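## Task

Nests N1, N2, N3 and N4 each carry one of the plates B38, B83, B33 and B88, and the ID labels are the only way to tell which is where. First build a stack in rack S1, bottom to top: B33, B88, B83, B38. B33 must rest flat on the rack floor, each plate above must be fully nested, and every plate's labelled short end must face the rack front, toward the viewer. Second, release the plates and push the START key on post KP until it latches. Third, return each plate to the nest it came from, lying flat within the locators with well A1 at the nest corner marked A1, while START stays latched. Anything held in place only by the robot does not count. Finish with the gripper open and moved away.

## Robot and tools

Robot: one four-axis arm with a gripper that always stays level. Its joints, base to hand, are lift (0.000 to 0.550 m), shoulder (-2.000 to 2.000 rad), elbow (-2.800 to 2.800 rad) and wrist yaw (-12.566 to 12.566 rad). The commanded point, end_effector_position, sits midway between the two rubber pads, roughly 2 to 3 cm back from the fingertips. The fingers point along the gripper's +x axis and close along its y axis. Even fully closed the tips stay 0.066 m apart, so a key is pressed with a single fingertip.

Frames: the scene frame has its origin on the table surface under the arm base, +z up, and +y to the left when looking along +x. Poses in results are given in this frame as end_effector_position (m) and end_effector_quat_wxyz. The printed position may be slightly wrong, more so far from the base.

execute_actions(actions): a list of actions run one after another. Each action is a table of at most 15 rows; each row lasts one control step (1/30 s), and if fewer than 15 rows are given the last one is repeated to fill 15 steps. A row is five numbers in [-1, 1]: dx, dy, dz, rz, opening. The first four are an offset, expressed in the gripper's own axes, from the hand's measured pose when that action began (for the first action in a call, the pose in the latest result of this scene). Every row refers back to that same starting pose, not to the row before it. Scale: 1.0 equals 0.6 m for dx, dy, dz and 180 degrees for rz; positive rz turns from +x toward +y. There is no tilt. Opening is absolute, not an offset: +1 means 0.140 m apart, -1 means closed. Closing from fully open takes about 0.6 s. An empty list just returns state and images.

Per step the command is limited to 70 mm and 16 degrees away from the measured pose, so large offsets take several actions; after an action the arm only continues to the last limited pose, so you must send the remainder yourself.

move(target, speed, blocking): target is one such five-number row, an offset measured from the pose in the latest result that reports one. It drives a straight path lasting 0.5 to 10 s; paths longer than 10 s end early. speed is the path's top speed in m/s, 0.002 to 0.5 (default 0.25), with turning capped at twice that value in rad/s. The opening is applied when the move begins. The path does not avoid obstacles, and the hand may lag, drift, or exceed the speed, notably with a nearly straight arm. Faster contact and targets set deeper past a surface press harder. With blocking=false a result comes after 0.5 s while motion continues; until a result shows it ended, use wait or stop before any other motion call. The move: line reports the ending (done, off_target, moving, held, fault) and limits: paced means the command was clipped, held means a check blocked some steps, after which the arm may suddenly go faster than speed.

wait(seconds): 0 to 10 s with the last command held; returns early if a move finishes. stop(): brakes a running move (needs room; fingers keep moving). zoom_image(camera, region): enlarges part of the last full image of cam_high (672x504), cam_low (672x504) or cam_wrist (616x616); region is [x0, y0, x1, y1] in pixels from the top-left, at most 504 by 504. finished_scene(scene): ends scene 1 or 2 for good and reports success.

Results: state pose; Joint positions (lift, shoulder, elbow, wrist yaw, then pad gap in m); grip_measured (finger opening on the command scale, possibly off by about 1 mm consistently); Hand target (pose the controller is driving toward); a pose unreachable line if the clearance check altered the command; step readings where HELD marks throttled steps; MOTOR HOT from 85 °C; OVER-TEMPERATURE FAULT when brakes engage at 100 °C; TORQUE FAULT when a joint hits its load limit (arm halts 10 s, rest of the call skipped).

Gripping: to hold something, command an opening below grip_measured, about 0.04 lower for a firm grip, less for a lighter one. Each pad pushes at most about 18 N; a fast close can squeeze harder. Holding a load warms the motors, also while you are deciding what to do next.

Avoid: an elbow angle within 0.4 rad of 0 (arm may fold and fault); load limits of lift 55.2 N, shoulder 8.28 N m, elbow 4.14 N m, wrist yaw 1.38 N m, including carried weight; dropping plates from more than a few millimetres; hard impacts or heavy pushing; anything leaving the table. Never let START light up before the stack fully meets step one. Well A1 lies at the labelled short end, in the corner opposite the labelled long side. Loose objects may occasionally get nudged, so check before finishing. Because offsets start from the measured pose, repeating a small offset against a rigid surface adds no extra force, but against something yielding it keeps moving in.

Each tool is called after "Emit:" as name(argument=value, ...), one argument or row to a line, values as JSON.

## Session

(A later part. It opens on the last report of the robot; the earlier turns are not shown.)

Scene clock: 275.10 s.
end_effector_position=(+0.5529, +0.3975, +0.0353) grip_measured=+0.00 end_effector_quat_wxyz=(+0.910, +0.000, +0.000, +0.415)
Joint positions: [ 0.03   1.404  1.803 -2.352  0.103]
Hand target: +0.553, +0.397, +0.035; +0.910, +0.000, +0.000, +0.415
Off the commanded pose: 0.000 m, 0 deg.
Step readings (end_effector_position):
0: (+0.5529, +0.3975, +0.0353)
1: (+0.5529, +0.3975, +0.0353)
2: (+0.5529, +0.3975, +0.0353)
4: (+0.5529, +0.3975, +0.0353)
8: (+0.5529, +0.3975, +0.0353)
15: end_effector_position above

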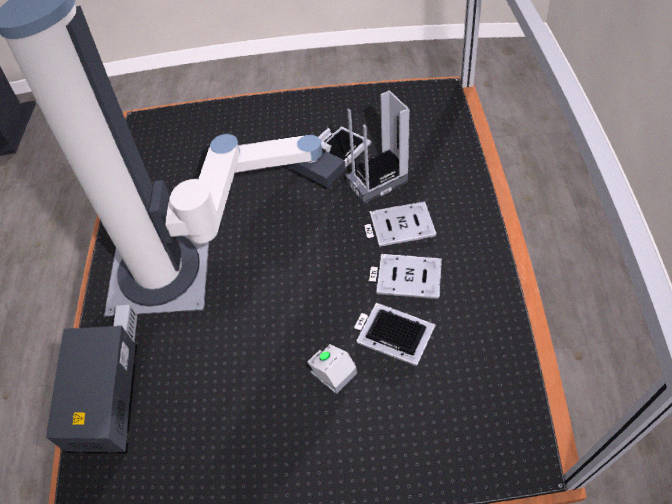

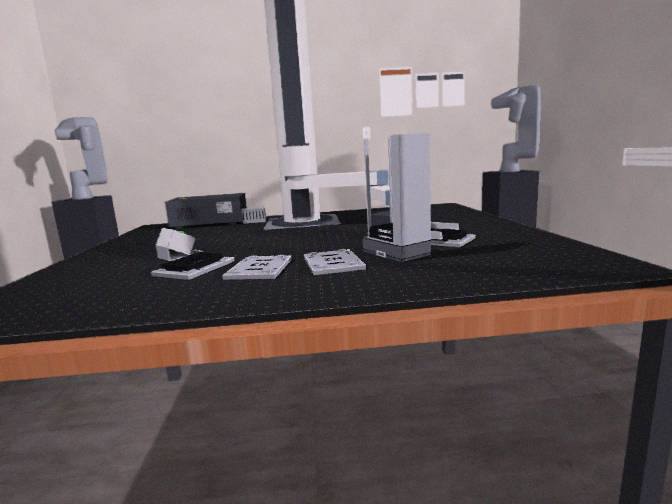

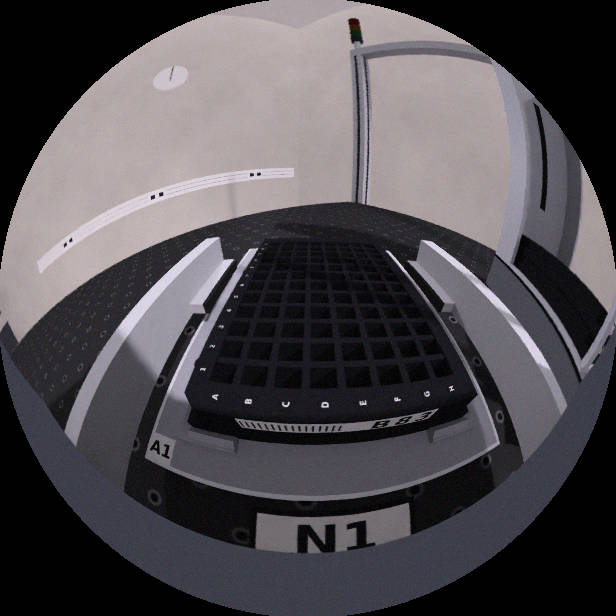

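Emit:
execute_actions(
  actions=[
    [[0,0.0005,0,0,-0.53]],
    [[0,0,0,0,-0.6]],
  ],
)

Emit:
move(
  target=[0,0,0.4133,0,-0.6],
  speed=0.2,
)

Emit:
move(
  target=[-0.2132,-0.5508,0,-0.2153,-0.6],
)

Emit:
move(
  target=[0,0,-0.4685,0,-0.6],
)

Emit:
move(
  target=[0,0,-0.0148,0,-0.6],
  speed=0.02,
)

Emit:
execute_actions(
  actions=[
    [[0,0,0,0,0]],
  ],
)

Emit:
move(
  target=[-0.25,0,0.0486,0,0],
)

Emit:
move(
  target=[-0.1237,0.4067,0,0.2153,0],
)

Emit:
move(
  target=[0.25,0,0,0,0],
  speed=0.2,
)

Scene clock: 291.33 s.
end_effector_position=(+0.6641, +0.2490, +0.0772) grip_measured=-0.56 end_effector_quat_wxyz=(+0.970, +0.000, +0.000, +0.244)
Joint positions: [ 0.072  1.071  1.805 -2.383  0.082]
Hand target: +0.664, +0.249, +0.077; +0.970, +0.000, +0.000, +0.244
Off the commanded pose: 0.000 m, 0 deg.
Step readings (end_effector_position; steps 1 to 15: 1st action; 16 to 30: 2nd action):
0: (+0.6643, +0.2488, +0.0772)
1: (+0.6643, +0.2488, +0.0772)
2: (+0.6642, +0.2490, +0.0772)
4: (+0.6641, +0.2490, +0.0772)
8: (+0.6641, +0.2490, +0.0772)
15: (+0.6641, +0.2490, +0.0772)
16: (+0.6641, +0.2490, +0.0772)
17: (+0.6641, +0.2490, +0.0772)
19: (+0.6641, +0.2490, +0.0772)
23: (+0.6641, +0.2490, +0.0772)
30: end_effector_position above

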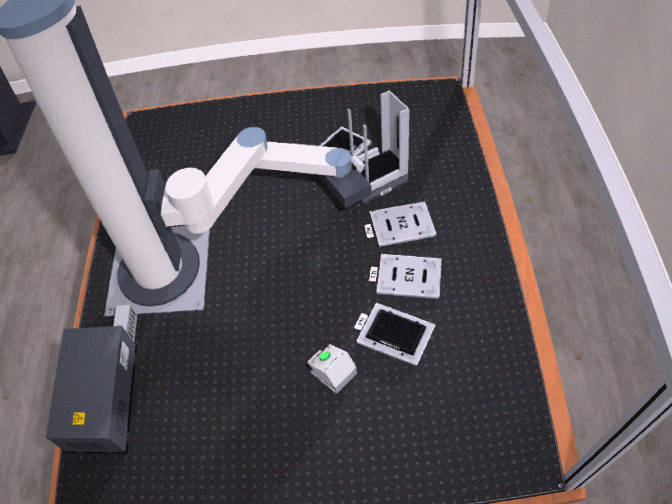

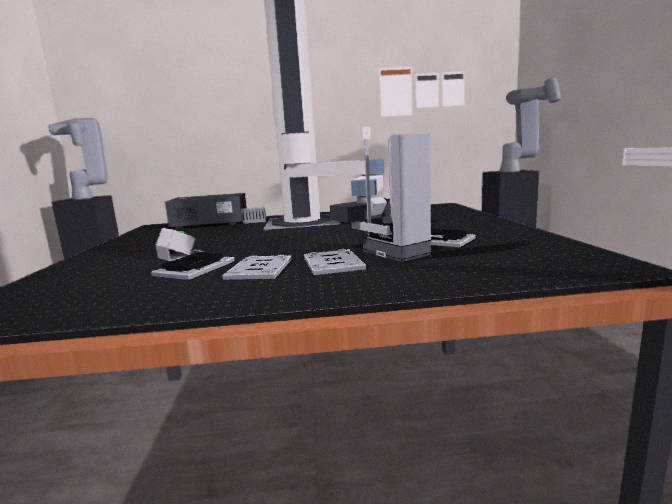

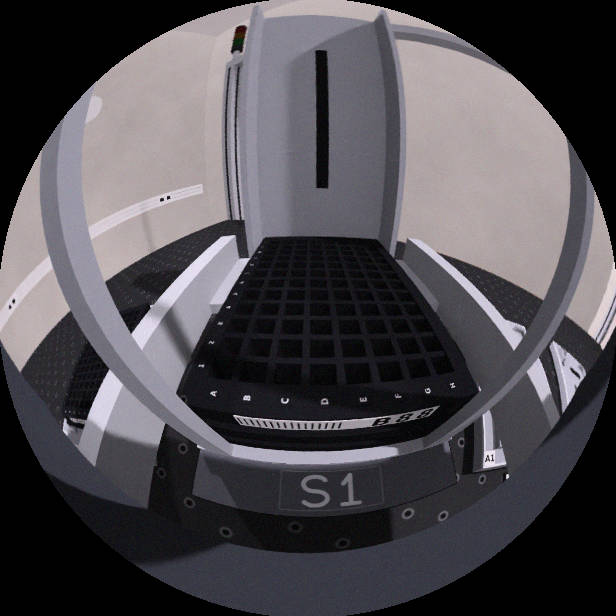

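Scene clock: 292.97 s.
end_effector_position=(+0.6641, +0.2490, +0.3252) grip_measured=-0.56 end_effector_quat_wxyz=(+0.970, +0.000, +0.000, +0.244)
Joint positions: [ 0.32   1.071  1.805 -2.383  0.082]
Hand target: +0.664, +0.249, +0.325; +0.970, +0.000, +0.000, +0.244
Off the commanded pose: 0.000 m, 0 deg.
move: done

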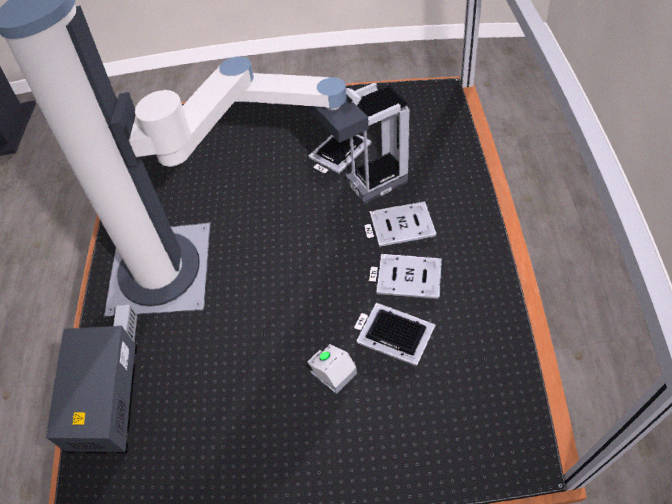

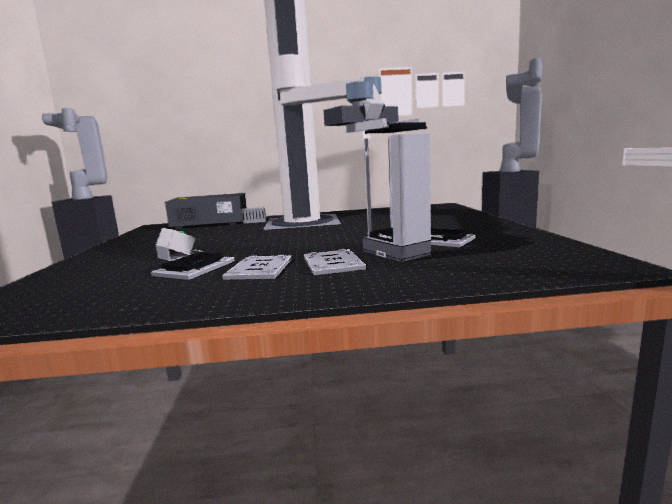

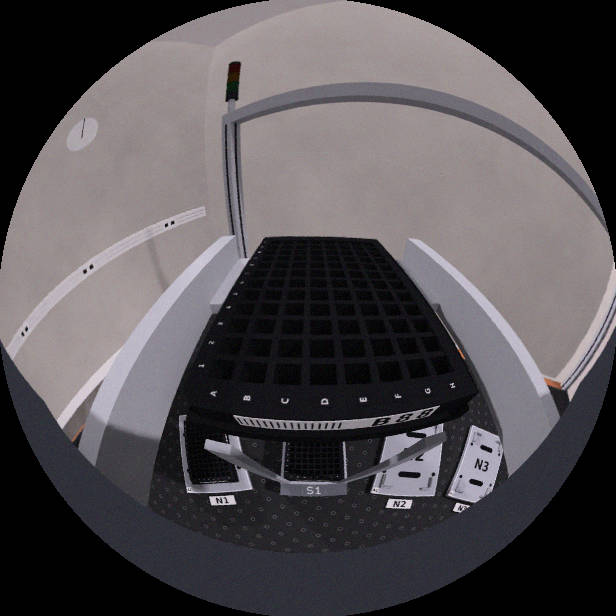

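Scene clock: 294.77 s.
end_effector_position=(+0.7076, -0.1028, +0.3252) grip_measured=-0.56 end_effector_quat_wxyz=(+0.996, +0.000, +0.000, -0.092)
Joint positions: [ 0.32   0.432  1.765 -2.381  0.082]
Hand target: +0.708, -0.103, +0.325; +0.996, +0.000, +0.000, -0.092
Off the commanded pose: 0.000 m, 0 deg.
move: done

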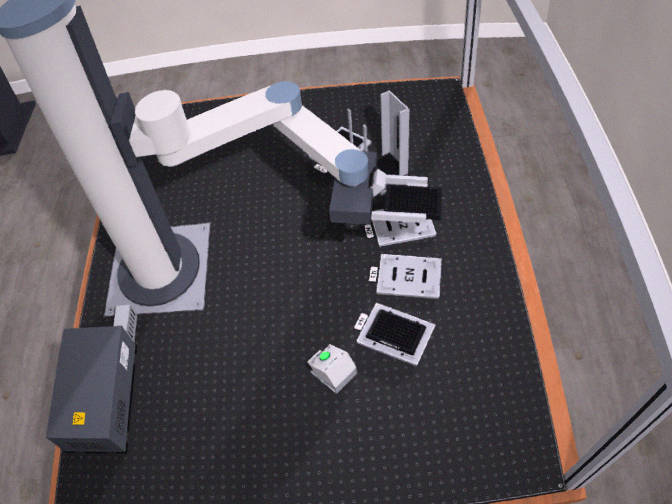

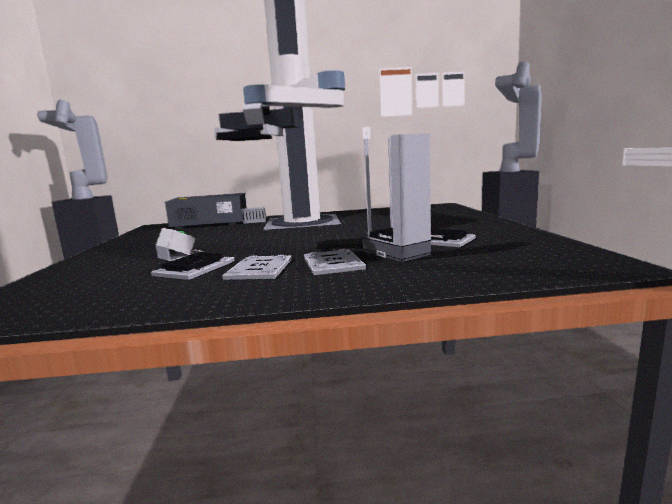

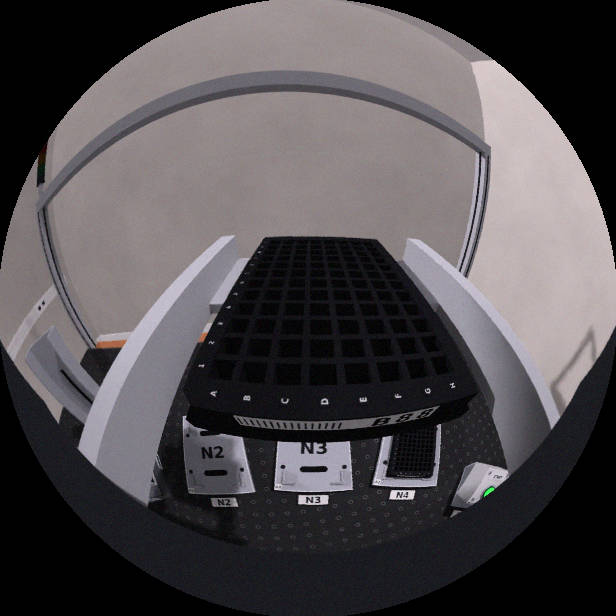

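Scene clock: 296.30 s.
end_effector_position=(+0.7076, -0.1028, +0.0440) grip_measured=-0.56 end_effector_quat_wxyz=(+0.996, +0.000, +0.000, -0.092)
Joint positions: [ 0.039  0.432  1.765 -2.381  0.082]
Hand target: +0.708, -0.103, +0.044; +0.996, +0.000, +0.000, -0.092
Off the commanded pose: 0.000 m, 0 deg.
move: done

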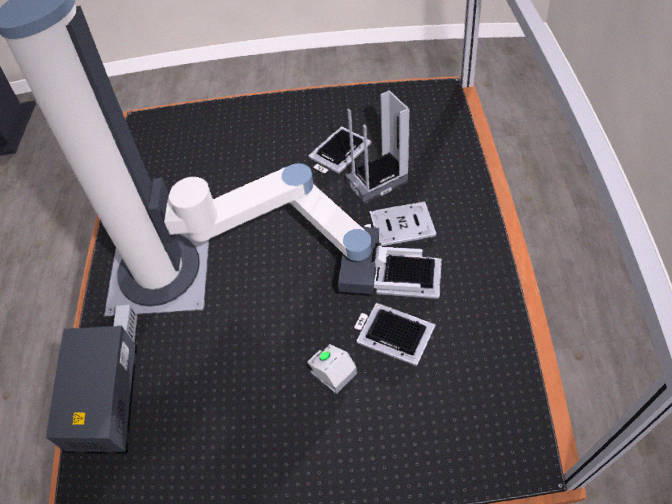

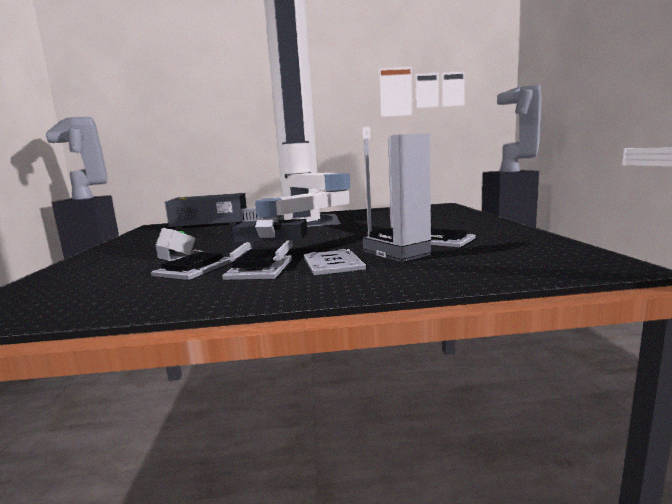

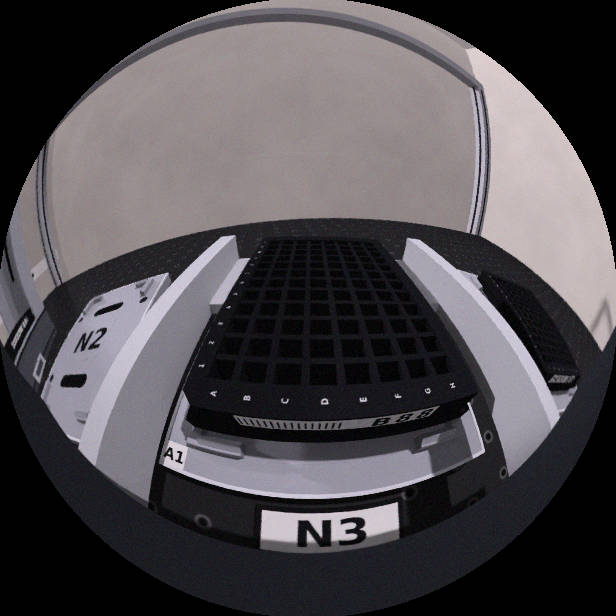

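Scene clock: 297.00 s.
end_effector_position=(+0.7076, -0.1028, +0.0351) grip_measured=-0.56 end_effector_quat_wxyz=(+0.996, +0.000, +0.000, -0.092)
Joint positions: [ 0.03   0.432  1.765 -2.381  0.082]
Hand target: +0.708, -0.103, +0.035; +0.996, +0.000, +0.000, -0.092
Off the commanded pose: 0.000 m, 0 deg.
move: done

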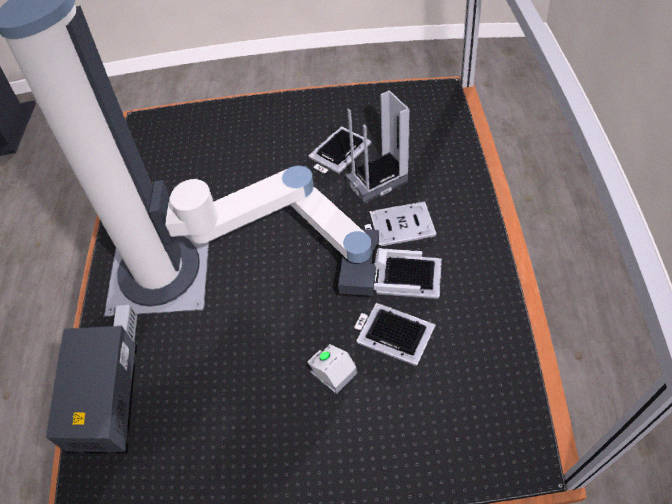

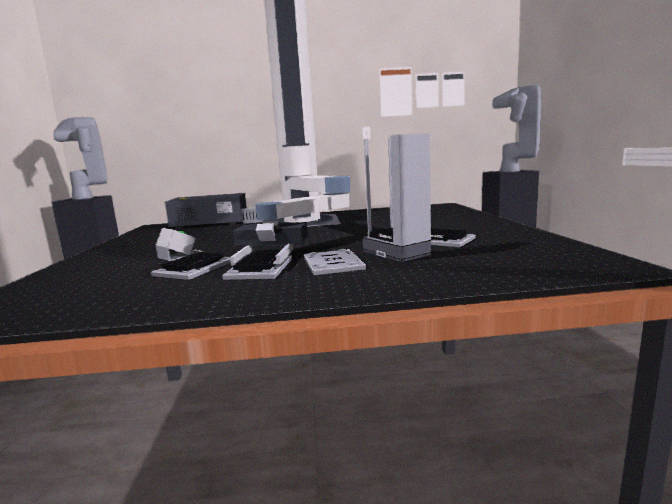

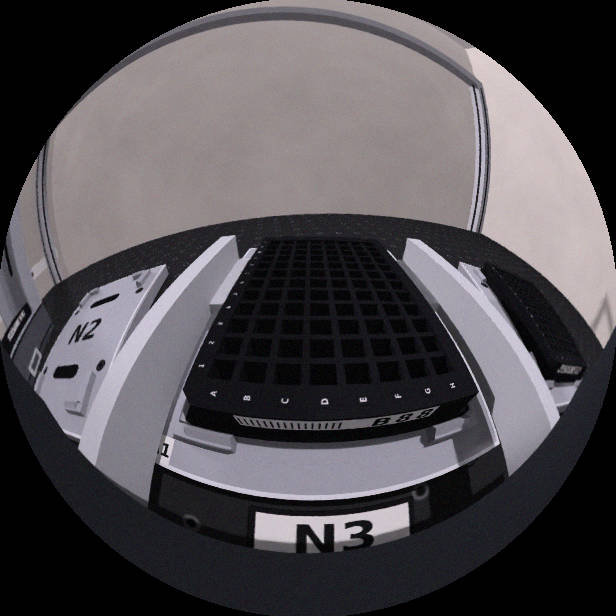

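Scene clock: 297.50 s.
end_effector_position=(+0.7076, -0.1028, +0.0351) grip_measured=+0.00 end_effector_quat_wxyz=(+0.996, +0.000, +0.000, -0.092)
Joint positions: [ 0.03   0.432  1.765 -2.381  0.103]
Hand target: +0.708, -0.103, +0.035; +0.996, +0.000, +0.000, -0.092
Off the commanded pose: 0.000 m, 0 deg.
Step readings (end_effector_position):
0: (+0.7076, -0.1028, +0.0351)
1: (+0.7076, -0.1028, +0.0351)
2: (+0.7076, -0.1028, +0.0351)
4: (+0.7076, -0.1028, +0.0351)
8: (+0.7076, -0.1028, +0.0351)
15: end_effector_position above

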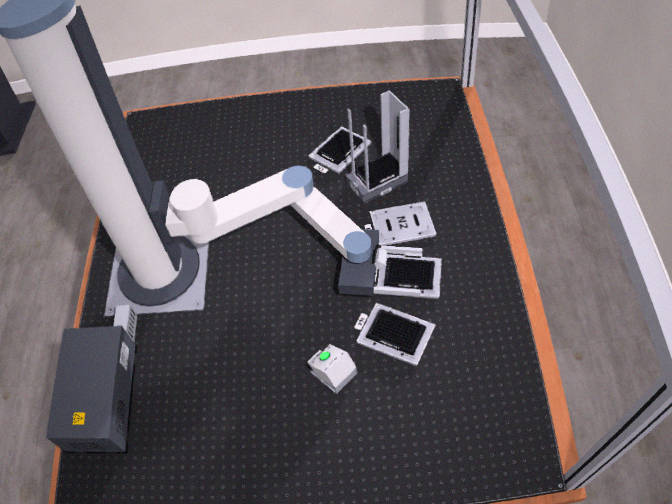

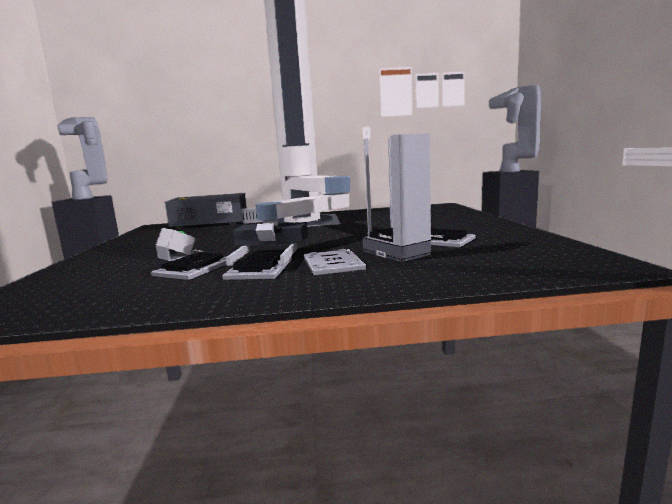

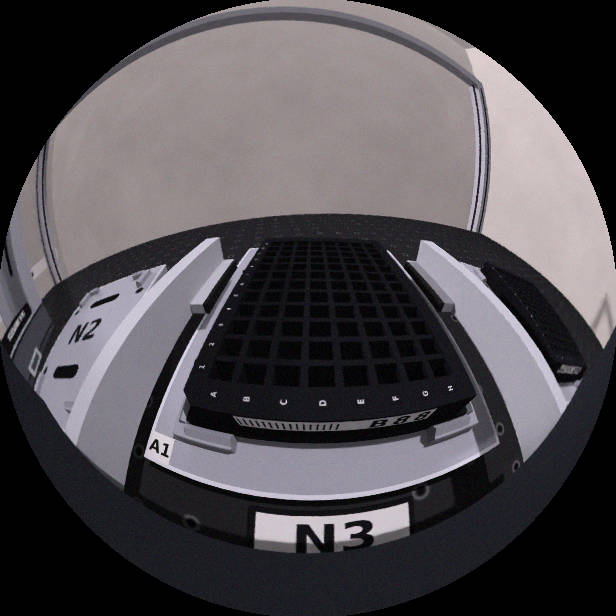

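Scene clock: 298.50 s.
end_effector_position=(+0.5601, -0.0754, +0.0643) grip_measured=+0.00 end_effector_quat_wxyz=(+0.996, +0.000, +0.000, -0.092)
Joint positions: [ 0.059  0.732  1.003 -1.919  0.103]
Hand target: +0.560, -0.075, +0.064; +0.996, +0.000, +0.000, -0.092
Off the commanded pose: 0.000 m, 0 deg.
move: done

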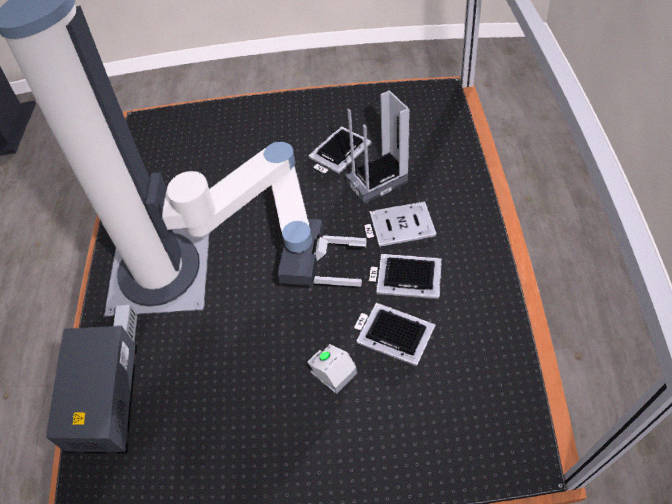

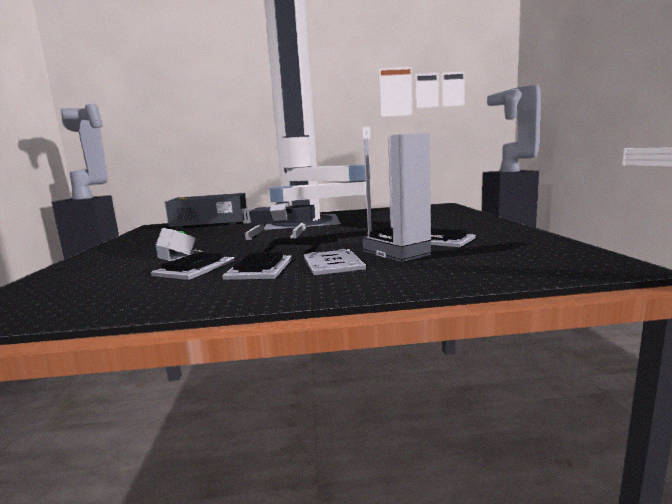

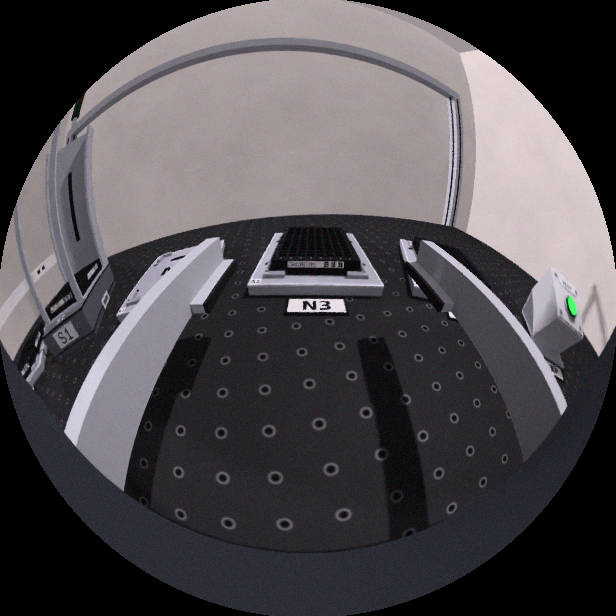

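Scene clock: 300.20 s.
end_effector_position=(+0.5319, +0.1783, +0.0643) grip_measured=+0.00 end_effector_quat_wxyz=(+0.970, +0.000, +0.000, +0.244)
Joint positions: [ 0.059  1.367  1.033 -1.907  0.103]
Hand target: +0.532, +0.178, +0.064; +0.970, +0.000, +0.000, +0.244
Off the commanded pose: 0.000 m, 0 deg.
move: done

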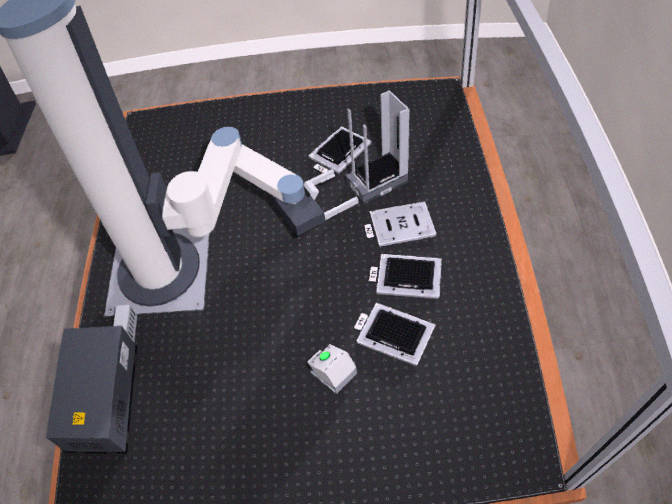

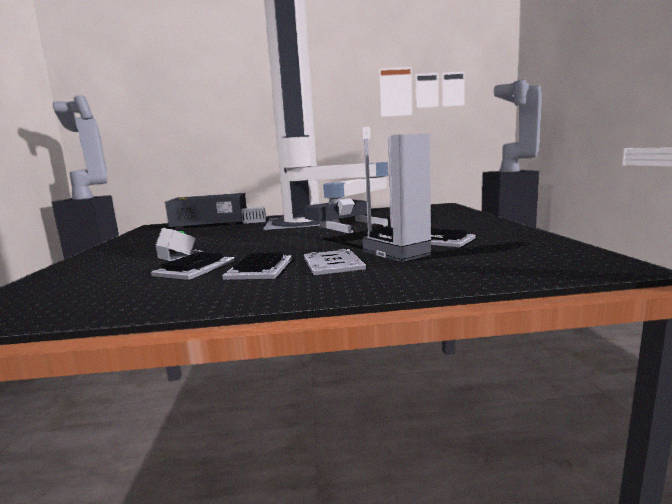

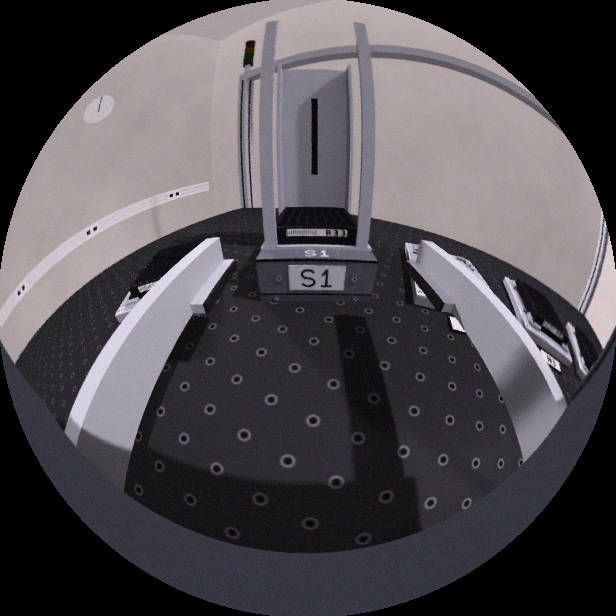

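Scene clock: 301.33 s.
end_effector_position=(+0.6640, +0.2492, +0.0643) grip_measured=+0.00 end_effector_quat_wxyz=(+0.970, +0.000, +0.000, +0.244)
Joint positions: [ 0.059  1.071  1.805 -2.383  0.103]
Hand target: +0.664, +0.249, +0.064; +0.970, +0.000, +0.000, +0.244
Off the commanded pose: 0.000 m, 0 deg.
move: done

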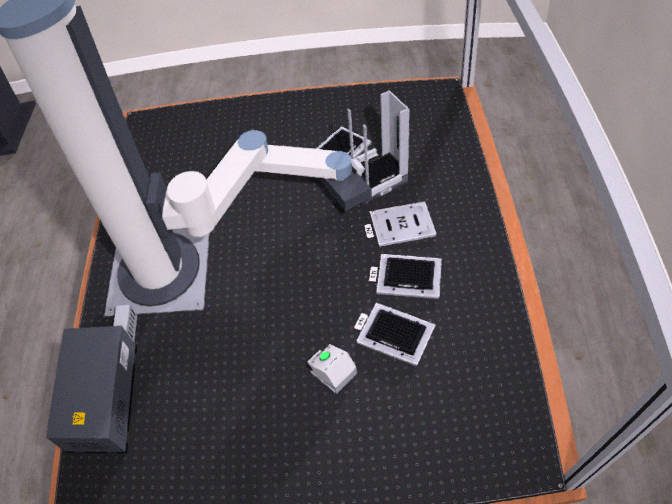

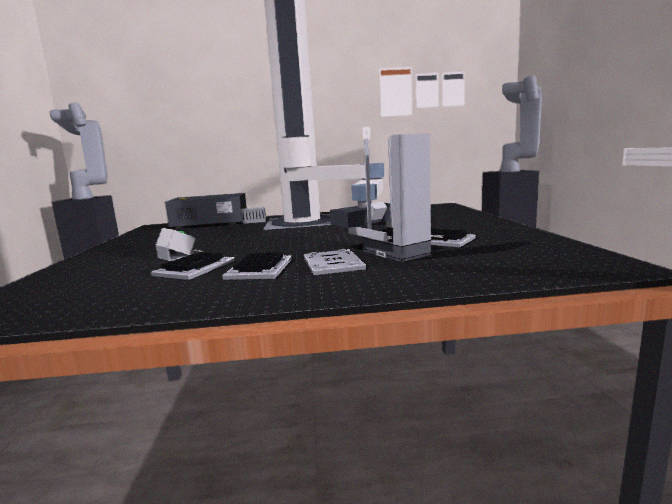

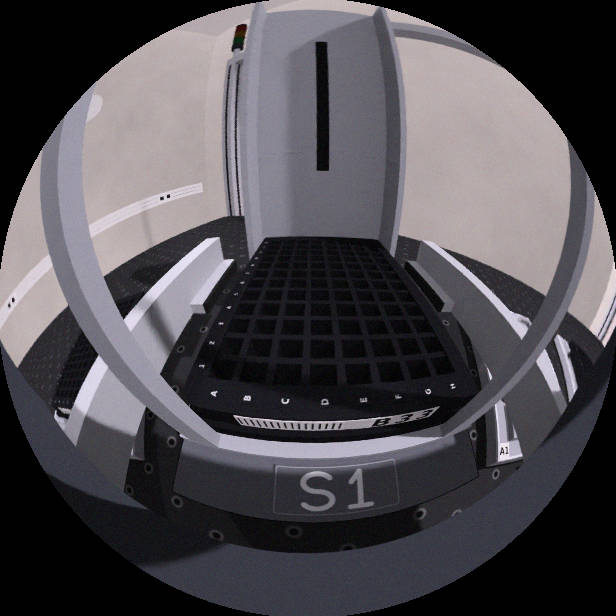

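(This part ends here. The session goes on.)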